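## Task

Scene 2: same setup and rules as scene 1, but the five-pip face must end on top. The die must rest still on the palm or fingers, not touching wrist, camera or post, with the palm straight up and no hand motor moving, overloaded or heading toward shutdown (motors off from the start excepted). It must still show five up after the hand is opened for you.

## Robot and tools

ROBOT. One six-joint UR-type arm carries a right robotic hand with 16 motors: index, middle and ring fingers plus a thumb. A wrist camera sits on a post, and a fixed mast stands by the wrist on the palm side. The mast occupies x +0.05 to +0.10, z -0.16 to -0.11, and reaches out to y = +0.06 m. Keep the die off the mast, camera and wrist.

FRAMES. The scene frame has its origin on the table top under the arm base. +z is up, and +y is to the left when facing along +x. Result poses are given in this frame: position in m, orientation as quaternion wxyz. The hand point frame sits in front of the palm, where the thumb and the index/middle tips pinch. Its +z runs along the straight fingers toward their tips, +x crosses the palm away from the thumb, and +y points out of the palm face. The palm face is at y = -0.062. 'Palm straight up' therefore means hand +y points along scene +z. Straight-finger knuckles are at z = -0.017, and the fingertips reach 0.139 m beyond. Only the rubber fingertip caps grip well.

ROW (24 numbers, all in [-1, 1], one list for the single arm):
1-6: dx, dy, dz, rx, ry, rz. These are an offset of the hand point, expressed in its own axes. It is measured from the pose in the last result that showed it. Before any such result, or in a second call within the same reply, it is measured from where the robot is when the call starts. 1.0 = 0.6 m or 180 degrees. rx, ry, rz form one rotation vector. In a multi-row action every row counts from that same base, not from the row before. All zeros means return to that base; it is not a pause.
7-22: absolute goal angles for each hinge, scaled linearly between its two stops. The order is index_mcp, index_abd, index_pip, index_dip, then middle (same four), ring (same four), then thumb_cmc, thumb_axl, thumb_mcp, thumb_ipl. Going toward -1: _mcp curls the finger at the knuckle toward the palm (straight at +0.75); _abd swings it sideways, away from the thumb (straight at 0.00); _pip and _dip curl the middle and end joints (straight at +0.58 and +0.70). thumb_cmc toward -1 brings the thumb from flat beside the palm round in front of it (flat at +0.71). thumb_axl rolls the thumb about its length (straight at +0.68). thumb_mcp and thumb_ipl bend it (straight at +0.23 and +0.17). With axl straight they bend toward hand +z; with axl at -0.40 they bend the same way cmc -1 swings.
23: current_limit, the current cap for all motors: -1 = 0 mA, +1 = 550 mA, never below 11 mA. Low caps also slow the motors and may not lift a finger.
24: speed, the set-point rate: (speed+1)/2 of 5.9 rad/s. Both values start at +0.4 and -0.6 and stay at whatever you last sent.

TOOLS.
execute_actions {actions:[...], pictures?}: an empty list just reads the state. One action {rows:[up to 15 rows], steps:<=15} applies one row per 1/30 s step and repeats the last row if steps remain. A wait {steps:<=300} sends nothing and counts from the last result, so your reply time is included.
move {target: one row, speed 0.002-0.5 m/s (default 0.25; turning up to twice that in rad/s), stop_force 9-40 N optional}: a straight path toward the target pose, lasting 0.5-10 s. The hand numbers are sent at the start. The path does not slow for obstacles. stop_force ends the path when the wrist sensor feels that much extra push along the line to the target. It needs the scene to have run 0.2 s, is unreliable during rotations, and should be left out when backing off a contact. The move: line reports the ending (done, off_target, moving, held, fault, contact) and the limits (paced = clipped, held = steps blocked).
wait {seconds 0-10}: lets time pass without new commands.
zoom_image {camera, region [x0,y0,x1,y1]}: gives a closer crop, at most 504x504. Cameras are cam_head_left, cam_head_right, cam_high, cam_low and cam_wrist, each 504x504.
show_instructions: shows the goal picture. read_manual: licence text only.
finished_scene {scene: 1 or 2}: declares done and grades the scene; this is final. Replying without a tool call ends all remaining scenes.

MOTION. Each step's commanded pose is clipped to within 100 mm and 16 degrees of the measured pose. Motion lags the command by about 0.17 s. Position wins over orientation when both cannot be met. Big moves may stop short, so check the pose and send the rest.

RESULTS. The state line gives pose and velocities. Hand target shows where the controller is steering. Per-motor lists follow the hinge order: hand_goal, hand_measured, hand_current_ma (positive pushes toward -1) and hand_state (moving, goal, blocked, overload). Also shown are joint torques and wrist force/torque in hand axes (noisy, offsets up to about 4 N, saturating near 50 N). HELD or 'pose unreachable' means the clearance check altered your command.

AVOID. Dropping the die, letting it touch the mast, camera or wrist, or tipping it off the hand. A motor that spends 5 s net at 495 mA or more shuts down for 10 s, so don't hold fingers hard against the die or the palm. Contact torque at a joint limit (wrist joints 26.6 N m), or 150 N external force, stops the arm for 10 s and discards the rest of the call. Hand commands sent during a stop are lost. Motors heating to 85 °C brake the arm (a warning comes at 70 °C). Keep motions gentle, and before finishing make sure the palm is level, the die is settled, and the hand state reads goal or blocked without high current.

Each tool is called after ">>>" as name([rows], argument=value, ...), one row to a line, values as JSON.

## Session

>>> execute_actions(actions=[])

Scene clock: 0.00 s of 4800.00 s.
end_effector_position=(+0.6017, +0.0585, +0.4255) hand_goal=(+0.046, +0.000, -0.008, +0.280, +0.046, +0.000, -0.008, +0.280, +0.046, +0.000, -0.008, +0.280, -0.104, +0.266, +0.032, -0.018) hand_measured=(+0.062, +0.000, -0.006, +0.282, +0.062, +0.000, -0.006, +0.282, +0.060, +0.000, -0.006, +0.282, -0.088, +0.270, +0.034, -0.016) hand_current_ma=(+88, +0, +14, +13, +90, +0, +13, +14, +79, +0, +13, +14, +77, +25, +14, +13) hand_state=(goal, goal, goal, goal, goal, goal, goal, goal, goal, goal, goal, goal, goal, goal, goal, goal) hand_current_limit=0.40 hand_speed=-0.60 end_effector_quat_wxyz=(+0.503, +0.459, +0.516, +0.521) end_effector_velocity=(+0.000, -0.001, -0.000) end_effector_angular_velocity=(-0.000, +0.001, -0.001)
Joint positions: [-0.189 -1.175  2.212 -4.219 -1.296 -0.026]
Joint velocities: [-0.001 -0.    -0.     0.001 -0.    -0.   ]
Joint torques (N m, as the arm reports them, + toward a larger angle): no reading
Wrist force (N, on the end effector, along its own x y z axes, offset not removed): no reading
Wrist torque (N m, same axes, about the end effector's origin, offset not removed): no reading
Hand target: +0.602, +0.058, +0.425; +0.503, +0.459, +0.516, +0.521

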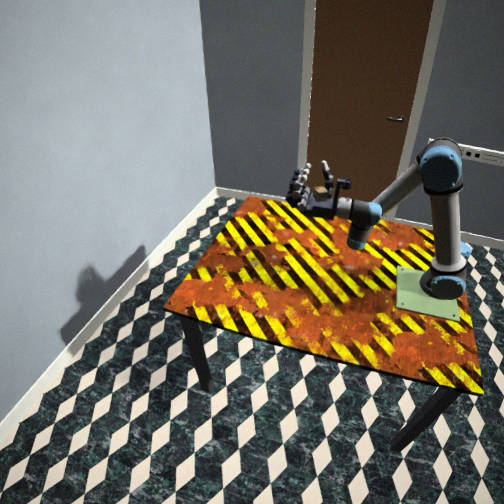

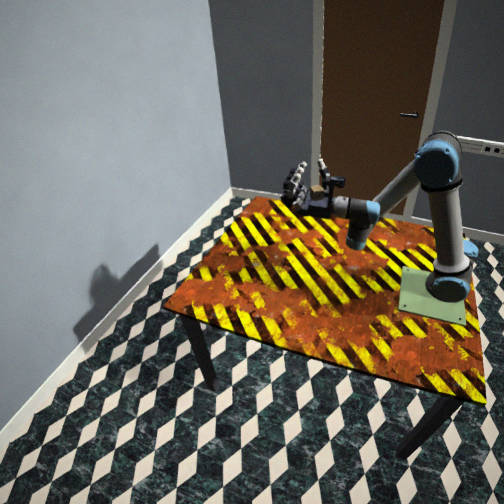

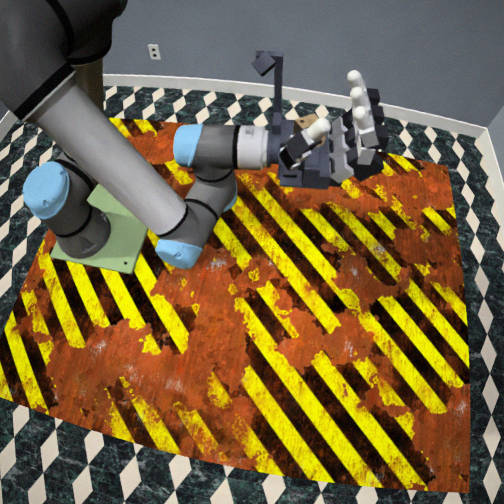

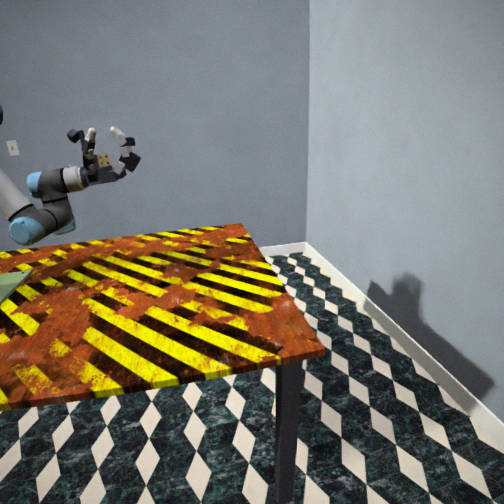

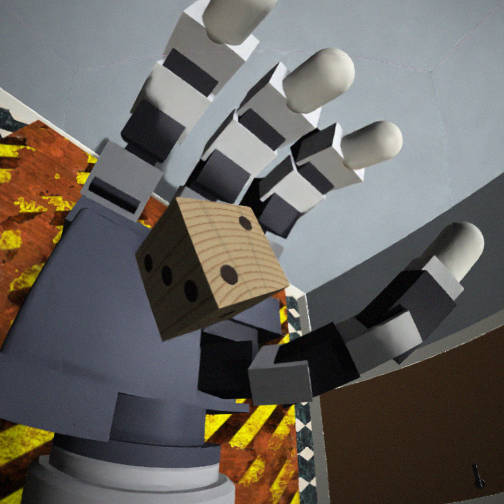

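>>> move(target=[0,0,0,0.44,0,0,-0.45,0,0.35,0.5,-0.45,0,0.35,0.5,-0.45,0,0.35,0.5,-0.104,0.266,0.032,-0.018,0.4,-0.4], speed=0.22)

>>> zoom_image(camera="cam_low", region=[50,70,180,180])

Scene clock: 4.27 s of 4800.00 s.
end_effector_position=(+0.6019, +0.0584, +0.4257) hand_goal=(-0.450, +0.000, +0.350, +0.500, -0.450, +0.000, +0.350, +0.500, -0.450, +0.000, +0.350, +0.500, -0.104, +0.266, +0.032, -0.018) hand_measured=(-0.440, +0.000, +0.350, +0.498, -0.438, +0.000, +0.350, +0.498, -0.442, +0.000, +0.350, +0.498, -0.098, +0.270, +0.030, -0.016) hand_current_ma=(+56, +0, +1, -12, +67, +0, +1, -13, +50, +0, +1, -13, +27, +24, -17, +7) hand_state=(goal, goal, goal, goal, goal, goal, goal, goal, goal, goal, goal, goal, goal, goal, goal, goal) hand_current_limit=0.40 hand_speed=-0.40 end_effector_quat_wxyz=(+0.096, +0.674, +0.729, +0.073) end_effector_velocity=(+0.000, +0.000, +0.000) end_effector_angular_velocity=(-0.000, +0.013, -0.001)
Joint positions: [-0.111 -1.648  1.634 -1.788 -1.563 -0.198]
Joint velocities: [ 0.001  0.007 -0.014  0.02  -0.002  0.002]
Joint torques (N m, as the arm reports them, + toward a larger angle): [  7.05 -13.69 -30.83  -1.54  -1.05   1.33]
Wrist force (N, on the end effector, along its own x y z axes, offset not removed): [3.1 0.1 -0.7]
Wrist torque (N m, same axes, about the end effector's origin, offset not removed): [0.31 -0.37 0.50]
Hand target: +0.602, +0.058, +0.426; +0.095, +0.674, +0.729, +0.072
Off the commanded pose: 0.000 m, 0 deg.
move: done

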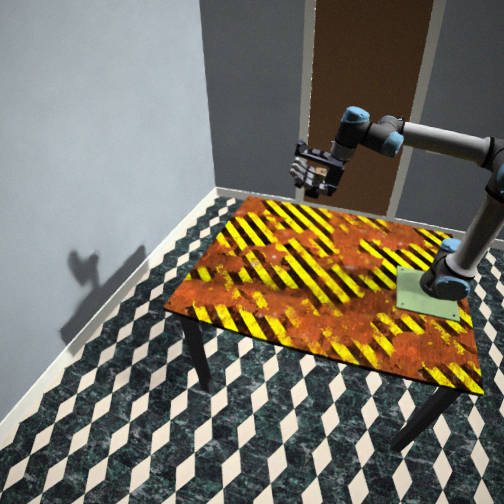

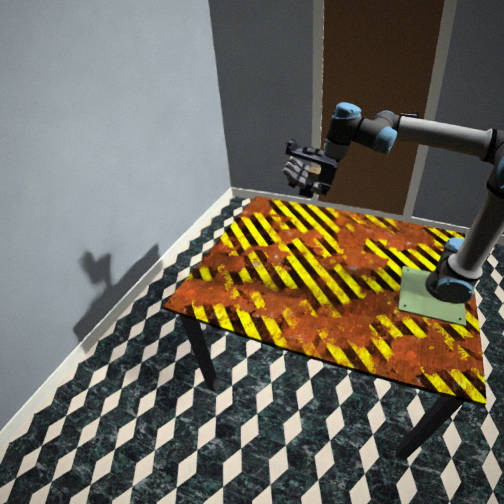

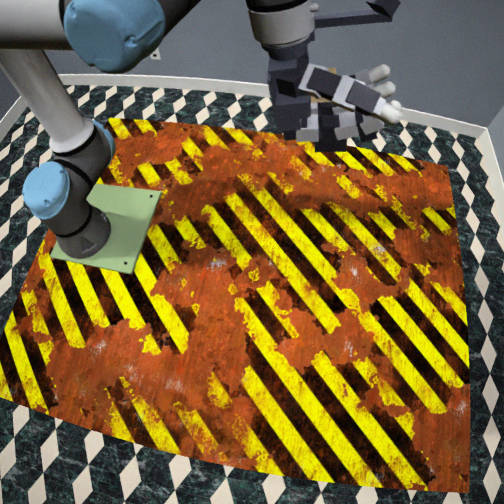

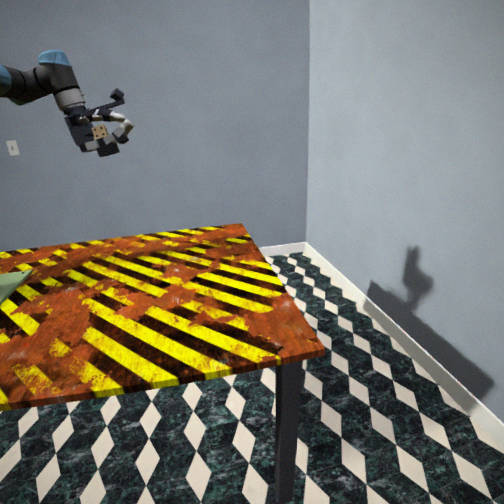

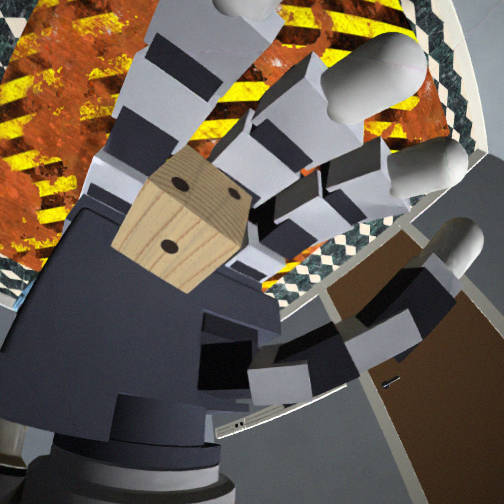

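Region (50, 70, 180, 180) of cam_low's 504x504 image, scaled by 3.877, with more detail than that image has; it fills the top 426 rows of this view, and the rest is white.

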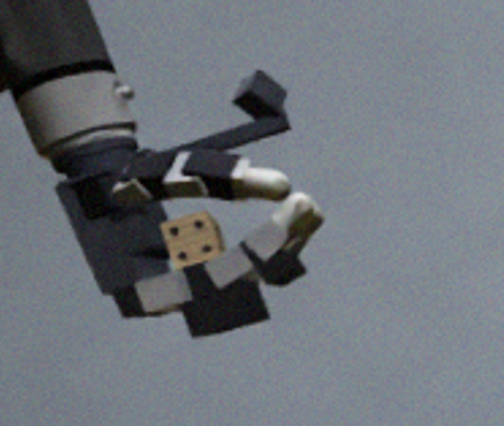

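>>> move(target=[0,0,0,-0.37,0,0,0.56,0,0.35,0.5,0.56,0,0.35,0.5,0.56,0,0.35,0.5,-0.104,0.266,0.032,-0.018,0.4,-0.89], speed=0.14)

>>> zoom_image(camera="cam_head_left", region=[250,150,360,240])

Scene clock: 9.67 s of 4800.00 s.
end_effector_position=(+0.6016, +0.0584, +0.4255) hand_goal=(+0.560, +0.000, +0.350, +0.500, +0.560, +0.000, +0.350, +0.500, +0.560, +0.000, +0.350, +0.500, -0.104, +0.266, +0.032, -0.018) hand_measured=(+0.570, +0.000, +0.350, +0.498, +0.572, +0.000, +0.350, +0.498, +0.570, +0.000, +0.350, +0.498, -0.098, +0.270, +0.030, -0.016) hand_current_ma=(+58, +0, +3, -12, +69, +0, +3, -12, +53, +0, +3, -13, +26, +24, -18, +7) hand_state=(goal, goal, goal, goal, goal, goal, goal, goal, goal, goal, goal, goal, goal, goal, goal, goal) hand_current_limit=0.40 hand_speed=-0.89 end_effector_quat_wxyz=(+0.449, +0.511, +0.570, +0.461) end_effector_velocity=(+0.000, +0.000, +0.000) end_effector_angular_velocity=(+0.001, -0.012, +0.001)
Joint positions: [-0.196 -1.373  2.281 -3.861 -1.302 -0.089]
Joint velocities: [ 0.001  0.011 -0.003 -0.02  -0.     0.003]
Joint torques (N m, as the arm reports them, + toward a larger angle): [  7.25 -16.92 -22.21  -3.94   1.44   1.39]
Wrist force (N, on the end effector, along its own x y z axes, offset not removed): [-0.8 -3.4 -2.0]
Wrist torque (N m, same axes, about the end effector's origin, offset not removed): [-0.18 0.28 -0.02]
Hand target: +0.602, +0.058, +0.426; +0.450, +0.511, +0.569, +0.461
Off the commanded pose: 0.000 m, 0 deg.
move: done

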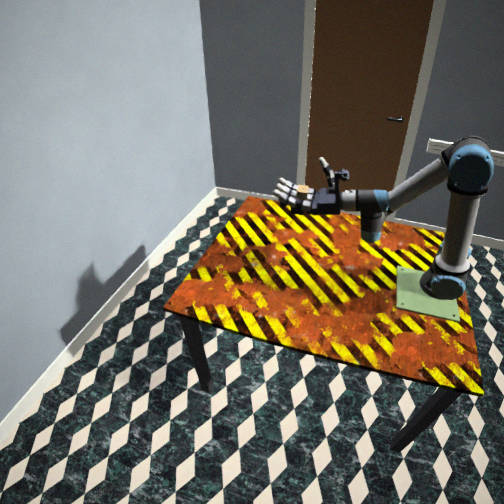

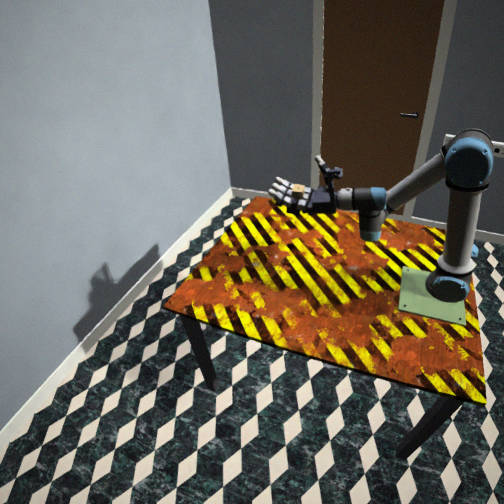

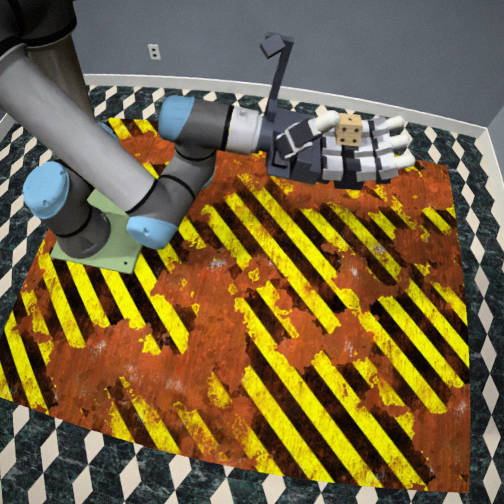

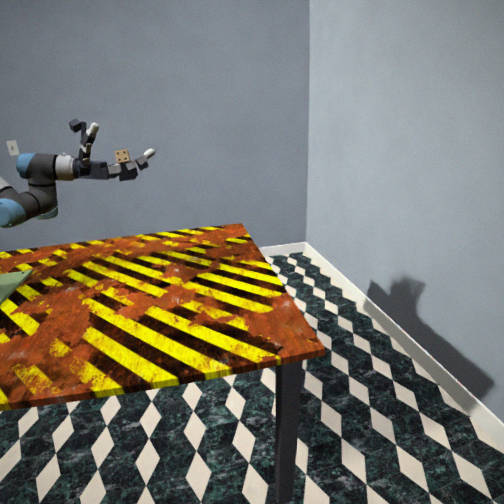

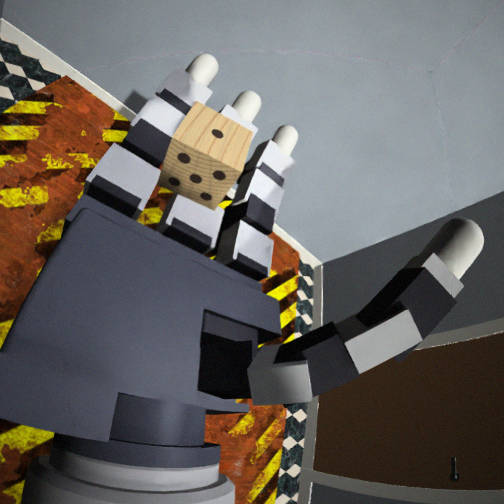

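Region (250, 150, 360, 240) of cam_head_left's 504x504 image, scaled by 4.582, with more detail than that image has; it fills the top 412 rows of this view, and the rest is white.

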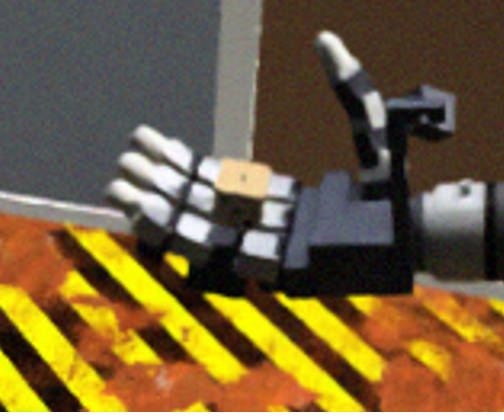

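>>> move(target=[0,0,0,0.3,0,0,0.65,0,-0.55,0.45,0.65,0,-0.55,0.45,0.65,0,-0.55,0.45,-0.104,0.266,0.032,-0.018,0.4,-0.8], speed=0.13)

>>> zoom_image(camera="cam_head_left", region=[260,130,370,225])

>>> zoom_image(camera="cam_low", region=[50,70,180,180])

Scene clock: 14.70 s of 4800.00 s.
end_effector_position=(+0.6018, +0.0584, +0.4257) hand_goal=(+0.650, +0.000, -0.550, +0.450, +0.650, +0.000, -0.550, +0.450, +0.650, +0.000, -0.550, +0.450, -0.104, +0.266, +0.032, -0.018) hand_measured=(+0.660, +0.000, -0.542, +0.454, +0.662, +0.000, -0.542, +0.454, +0.658, +0.000, -0.542, +0.454, -0.098, +0.270, +0.030, -0.016) hand_current_ma=(+57, +0, +41, +17, +69, +0, +44, +19, +51, +0, +38, +19, +26, +24, -18, +7) hand_state=(goal, goal, goal, goal, goal, goal, goal, goal, goal, goal, goal, goal, goal, goal, goal, goal) hand_current_limit=0.40 hand_speed=-0.80 end_effector_quat_wxyz=(+0.169, +0.659, +0.717, +0.152) end_effector_velocity=(+0.000, -0.001, -0.000) end_effector_angular_velocity=(-0.000, +0.012, -0.001)
Joint positions: [-0.133 -1.728  1.842 -2.131 -1.511 -0.212]
Joint velocities: [ 0.     0.003 -0.01   0.018 -0.002  0.   ]
Joint torques (N m, as the arm reports them, + toward a larger angle): [  7.73  -9.53 -31.08  -2.02  -1.38   1.32]
Wrist force (N, on the end effector, along its own x y z axes, offset not removed): [-1.1 -2.0 -2.3]
Wrist torque (N m, same axes, about the end effector's origin, offset not removed): [0.09 0.41 -0.12]
Hand target: +0.602, +0.058, +0.426; +0.169, +0.659, +0.717, +0.152
Off the commanded pose: 0.000 m, 0 deg.
move: done

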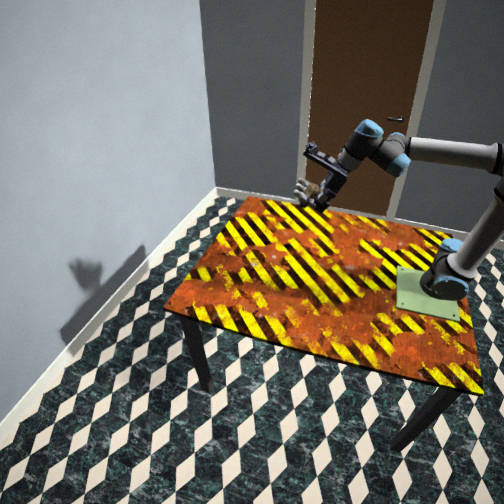

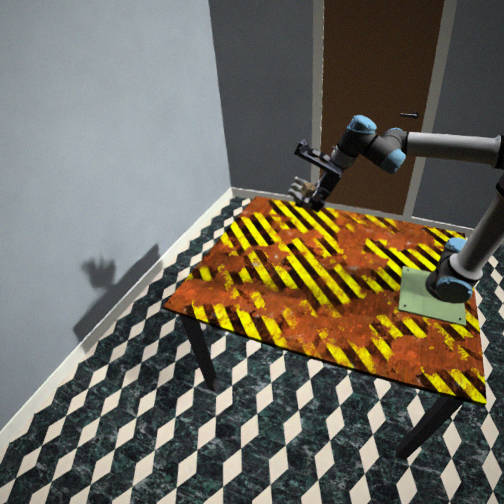

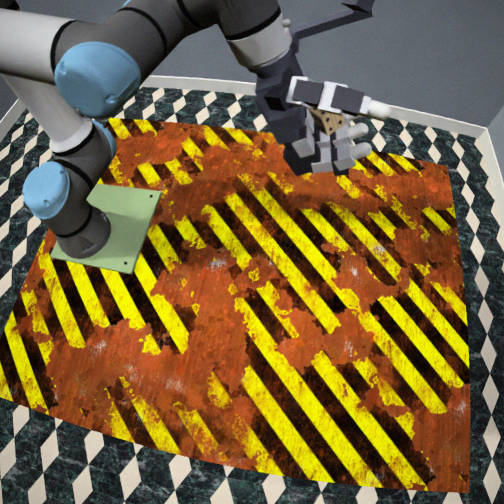

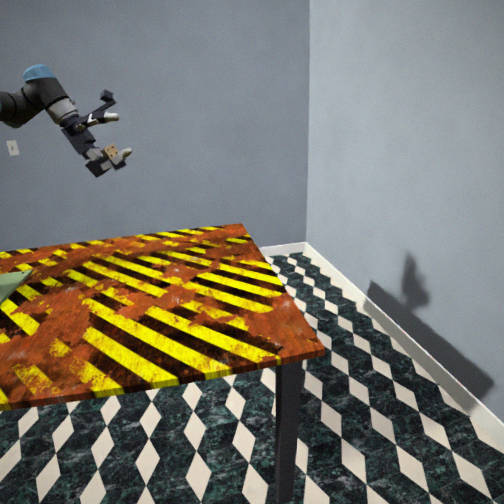

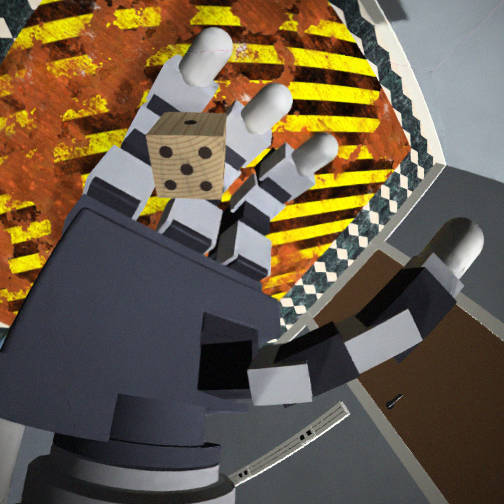

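Region (260, 130, 370, 225) of cam_head_left's 504x504 image, scaled by 4.582, with more detail than that image has; it fills the top 435 rows of this view, and the rest is white.

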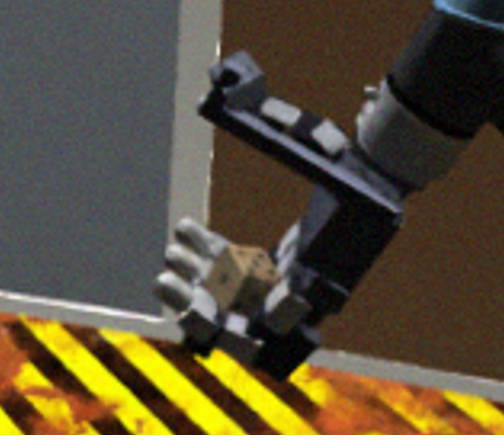

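Region (50, 70, 180, 180) of cam_low's 504x504 image, scaled by 3.877, with more detail than that image has; it fills the top 426 rows of this view, and the rest is white.

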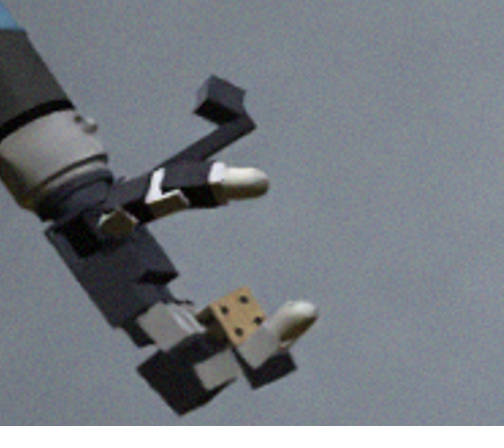

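>>> move(target=[0,0,0,0.02,0,0,0.65,0,-0.5,0.66,0.65,0,-0.5,0.66,0.62,0.08,-0.52,0.62,-0.104,0.266,0.032,-0.018,0.4,-0.85], speed=0.1)

>>> zoom_image(camera="cam_head_left", region=[260,130,370,225])

>>> zoom_image(camera="cam_low", region=[50,70,180,180])

Scene clock: 16.53 s of 4800.00 s.
end_effector_position=(+0.6018, +0.0584, +0.4257) hand_goal=(+0.650, +0.000, -0.500, +0.660, +0.650, +0.000, -0.500, +0.660, +0.620, +0.080, -0.520, +0.620, -0.104, +0.266, +0.032, -0.018) hand_measured=(+0.660, +0.000, -0.500, +0.658, +0.662, +0.000, -0.500, +0.658, +0.638, +0.074, -0.518, +0.618, -0.098, +0.270, +0.030, -0.016) hand_current_ma=(+57, +0, +3, -11, +69, +0, +5, -12, +104, -28, +6, -13, +26, +24, -18, +7) hand_state=(goal, goal, goal, goal, goal, goal, goal, goal, goal, goal, goal, goal, goal, goal, goal, goal) hand_current_limit=0.40 hand_speed=-0.85 end_effector_quat_wxyz=(+0.148, +0.664, +0.721, +0.130) end_effector_velocity=(-0.000, +0.000, -0.000) end_effector_angular_velocity=(-0.000, +0.008, -0.000)
Joint positions: [-0.127 -1.71   1.786 -2.032 -1.526 -0.209]
Joint velocities: [ 0.001  0.002 -0.006  0.011 -0.001  0.001]
Joint torques (N m, as the arm reports them, + toward a larger angle): [  7.25 -12.03 -32.05  -1.82  -1.35   1.26]
Wrist force (N, on the end effector, along its own x y z axes, offset not removed): [-1.4 3.4 -1.8]
Wrist torque (N m, same axes, about the end effector's origin, offset not removed): [0.79 0.38 0.00]
Hand target: +0.602, +0.058, +0.426; +0.148, +0.664, +0.721, +0.130
Off the commanded pose: 0.000 m, 0 deg.
move: done

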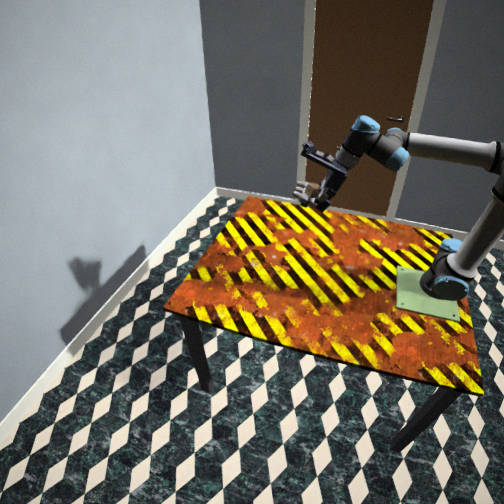

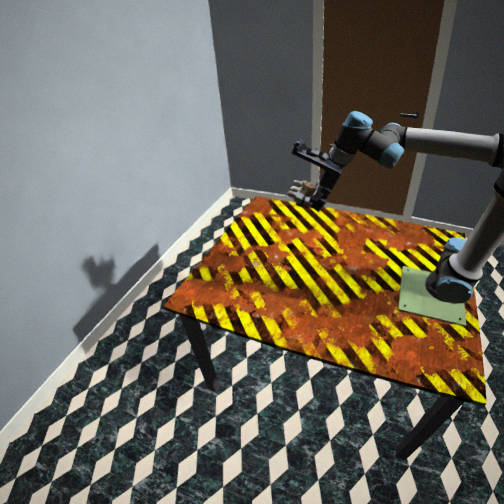

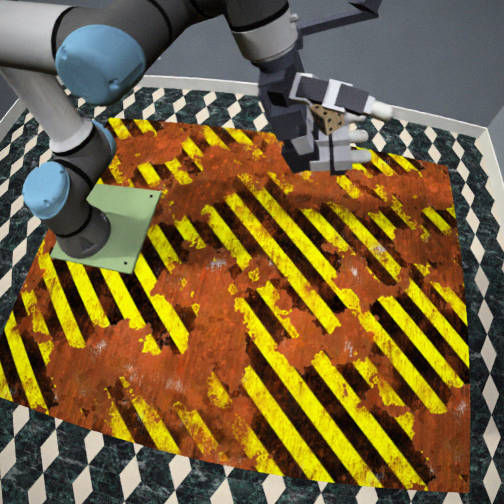

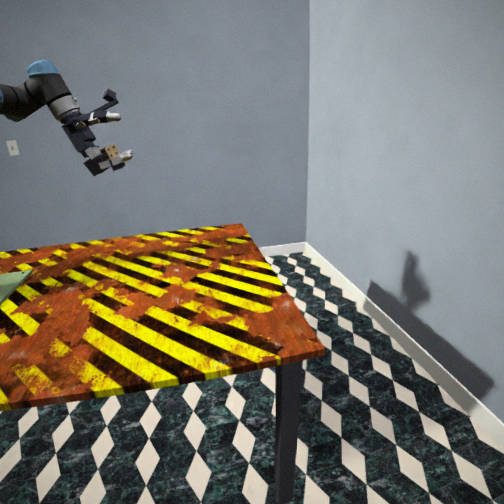

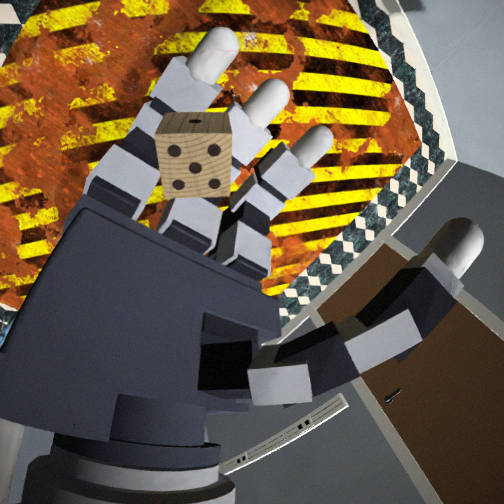

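Region (260, 130, 370, 225) of cam_head_left's 504x504 image, scaled by 4.582, with more detail than that image has; it fills the top 435 rows of this view, and the rest is white.

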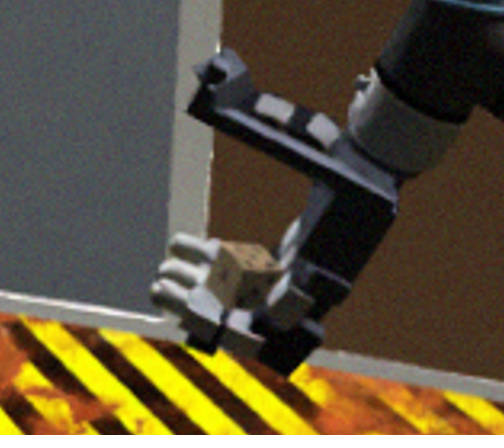

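Region (50, 70, 180, 180) of cam_low's 504x504 image, scaled by 3.877, with more detail than that image has; it fills the top 426 rows of this view, and the rest is white.

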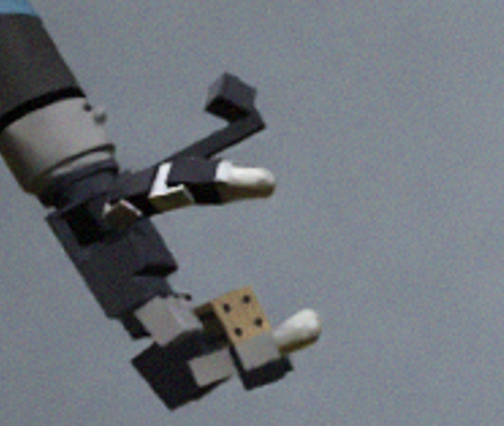

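>>> move(target=[0,0,0,-0.35,0,0,0.65,0,0.4,0.58,0.65,0,0.4,0.58,0.63,0.08,0.38,0.58,-0.104,0.266,0.032,-0.018,0.4,-0.91], speed=0.13)

>>> zoom_image(camera="cam_head_left", region=[250,150,360,240])

>>> zoom_image(camera="cam_low", region=[60,100,190,200])

Scene clock: 22.13 s of 4800.00 s.
end_effector_position=(+0.6016, +0.0584, +0.4254) hand_goal=(+0.650, +0.000, +0.400, +0.580, +0.650, +0.000, +0.400, +0.580, +0.630, +0.080, +0.380, +0.580, -0.104, +0.266, +0.032, -0.018) hand_measured=(+0.660, +0.000, +0.400, +0.584, +0.662, +0.000, +0.400, +0.584, +0.642, +0.076, +0.382, +0.584, -0.098, +0.270, +0.030, -0.016) hand_current_ma=(+58, +0, +3, +21, +69, +0, +4, +23, +67, -19, +6, +23, +26, +24, -18, +7) hand_state=(goal, goal, goal, goal, goal, goal, goal, goal, goal, goal, goal, goal, goal, goal, goal, goal) hand_current_limit=0.40 hand_speed=-0.91 end_effector_quat_wxyz=(+0.473, +0.489, +0.547, +0.487) end_effector_velocity=(+0.000, +0.000, +0.000) end_effector_angular_velocity=(+0.001, -0.010, +0.001)
Joint positions: [-0.194 -1.286  2.26  -4.025 -1.297 -0.062]
Joint velocities: [ 0.001  0.01  -0.004 -0.017 -0.     0.003]
Joint torques (N m, as the arm reports them, + toward a larger angle): [  7.64 -18.66 -21.4   -3.83  -0.42   1.37]
Wrist force (N, on the end effector, along its own x y z axes, offset not removed): [0.4 -1.1 -1.2]
Wrist torque (N m, same axes, about the end effector's origin, offset not removed): [0.13 0.24 -0.08]
Hand target: +0.602, +0.058, +0.425; +0.473, +0.489, +0.547, +0.488
Off the commanded pose: 0.000 m, 0 deg.
move: done

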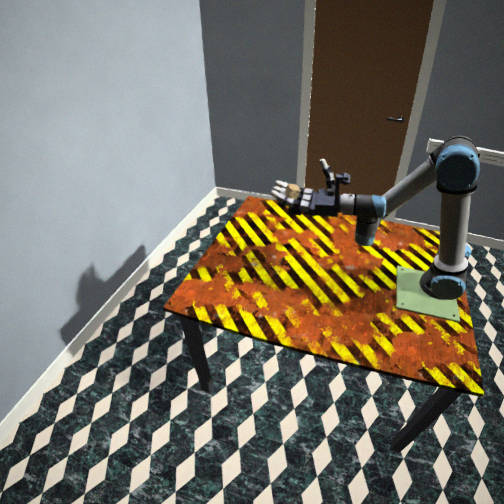

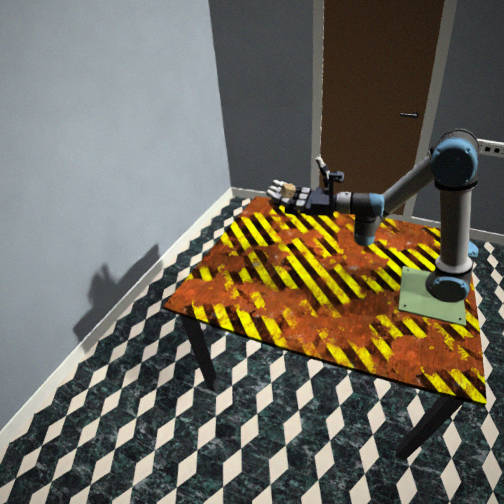

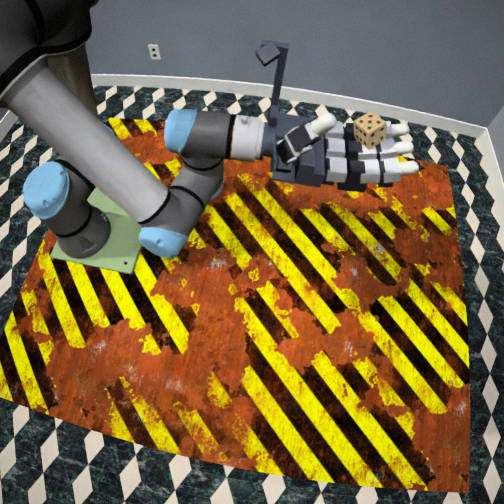

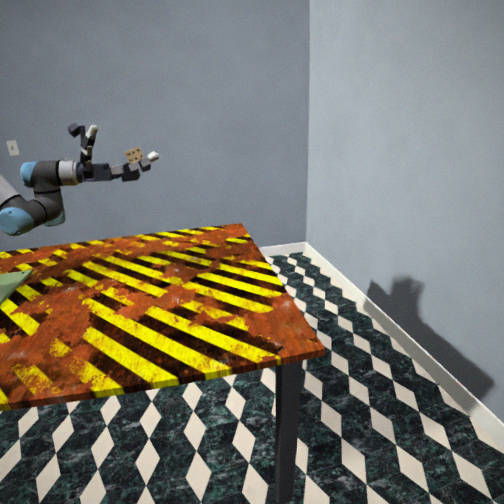

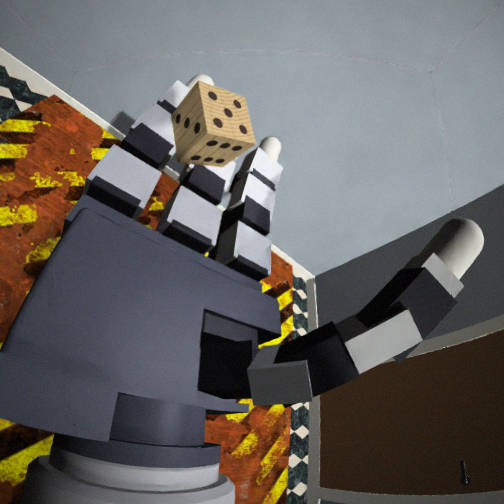

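Region (250, 150, 360, 240) of cam_head_left's 504x504 image, scaled by 4.582, with more detail than that image has; it fills the top 412 rows of this view, and the rest is white.

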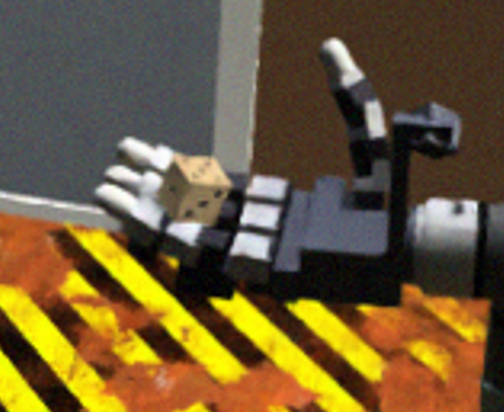

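Region (60, 100, 190, 200) of cam_low's 504x504 image, scaled by 3.877, with more detail than that image has; it fills the top 388 rows of this view, and the rest is white.

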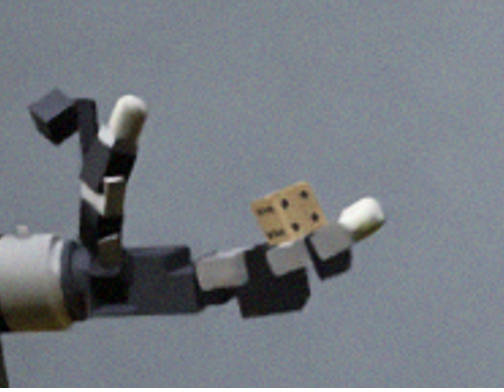

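5 is on top. I'll level the palm and open the hand slowly.

>>> move(target=[0,0,0,-0.04,0,0,0.74,0,0.57,0.68,0.74,0,0.57,0.68,0.74,0,0.57,0.68,-0.104,0.266,0.032,-0.018,0.4,-0.92], speed=0.06)

>>> zoom_image(camera="cam_head_left", region=[250,150,360,240])

>>> zoom_image(camera="cam_low", region=[60,100,190,200])

Scene clock: 24.00 s of 4800.00 s.
end_effector_position=(+0.6015, +0.0584, +0.4254) hand_goal=(+0.740, +0.000, +0.570, +0.680, +0.740, +0.000, +0.570, +0.680, +0.740, +0.000, +0.570, +0.680, -0.104, +0.266, +0.032, -0.018) hand_measured=(+0.750, +0.000, +0.570, +0.678, +0.752, +0.000, +0.570, +0.678, +0.752, +0.004, +0.572, +0.678, -0.098, +0.270, +0.030, -0.016) hand_current_ma=(+59, +0, +3, -11, +67, +0, +4, -12, +66, +14, +6, -13, +26, +24, -18, +7) hand_state=(goal, goal, goal, goal, goal, goal, goal, goal, goal, goal, goal, goal, goal, goal, goal, goal) hand_current_limit=0.40 hand_speed=-0.92 end_effector_quat_wxyz=(+0.503, +0.459, +0.516, +0.520) end_effector_velocity=(+0.000, -0.000, -0.000) end_effector_angular_velocity=(+0.002, -0.011, -0.000)
Joint positions: [-0.19  -1.176  2.213 -4.218 -1.296 -0.027]
Joint velocities: [ 0.     0.011 -0.006 -0.016 -0.001  0.004]
Joint torques (N m, as the arm reports them, + toward a larger angle): [  8.41 -21.88 -19.51  -3.24  -1.5    1.09]
Wrist force (N, on the end effector, along its own x y z axes, offset not removed): [-2.1 -4.1 -1.3]
Wrist torque (N m, same axes, about the end effector's origin, offset not removed): [-0.32 0.53 -0.24]
Hand target: +0.602, +0.058, +0.425; +0.503, +0.458, +0.516, +0.521
Off the commanded pose: 0.000 m, 0 deg.
move: done

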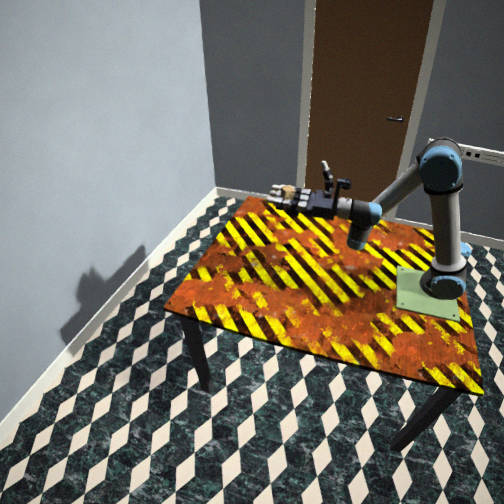

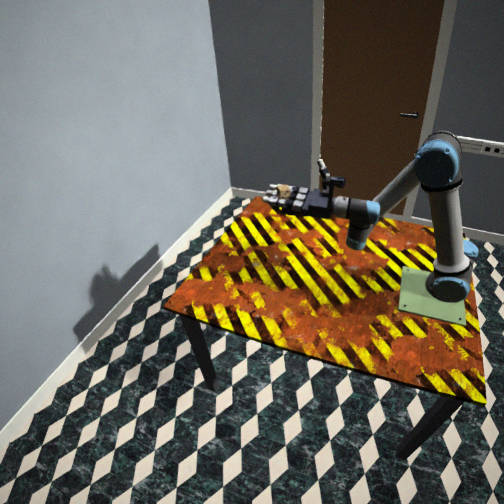

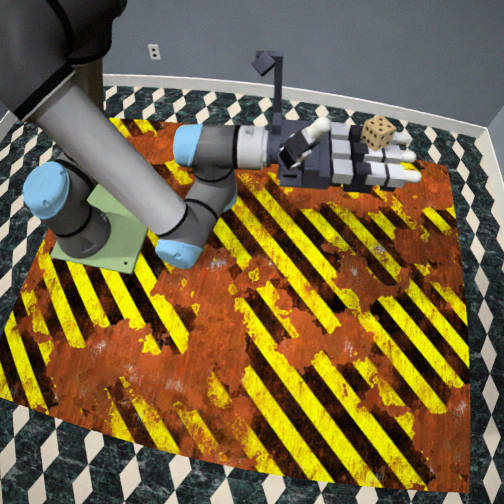

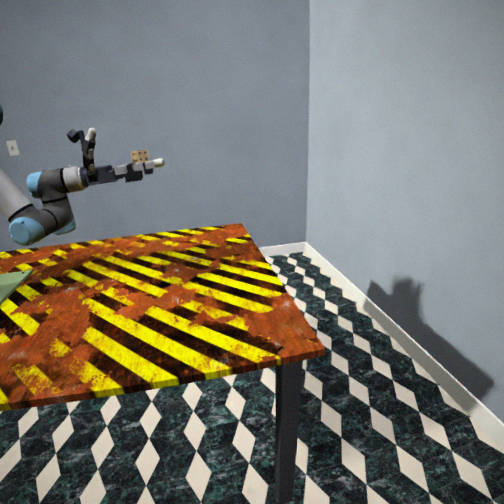

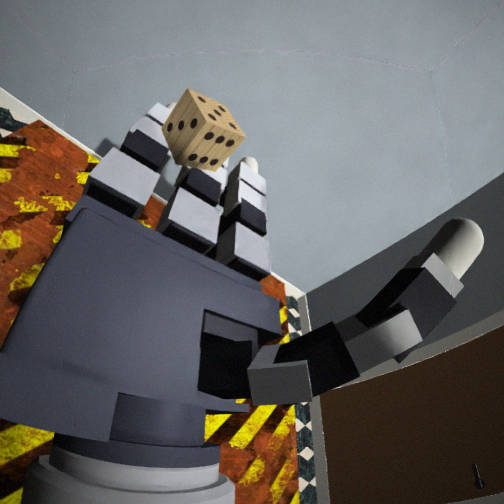

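Region (250, 150, 360, 240) of cam_head_left's 504x504 image, scaled by 4.582, with more detail than that image has; it fills the top 412 rows of this view, and the rest is white.

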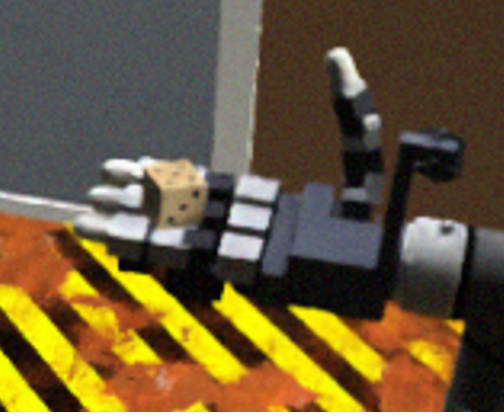

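Region (60, 100, 190, 200) of cam_low's 504x504 image, scaled by 3.877, with more detail than that image has; it fills the top 388 rows of this view, and the rest is white.

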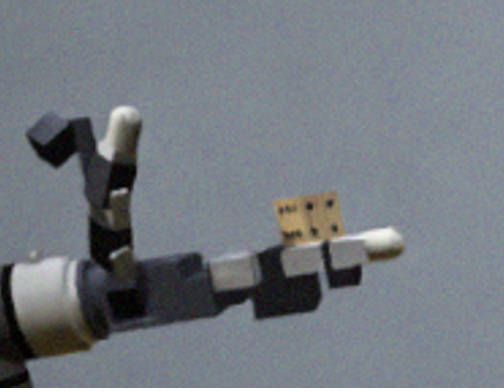

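>>> finished_scene(scene=2)

The scene is finished: the task was done.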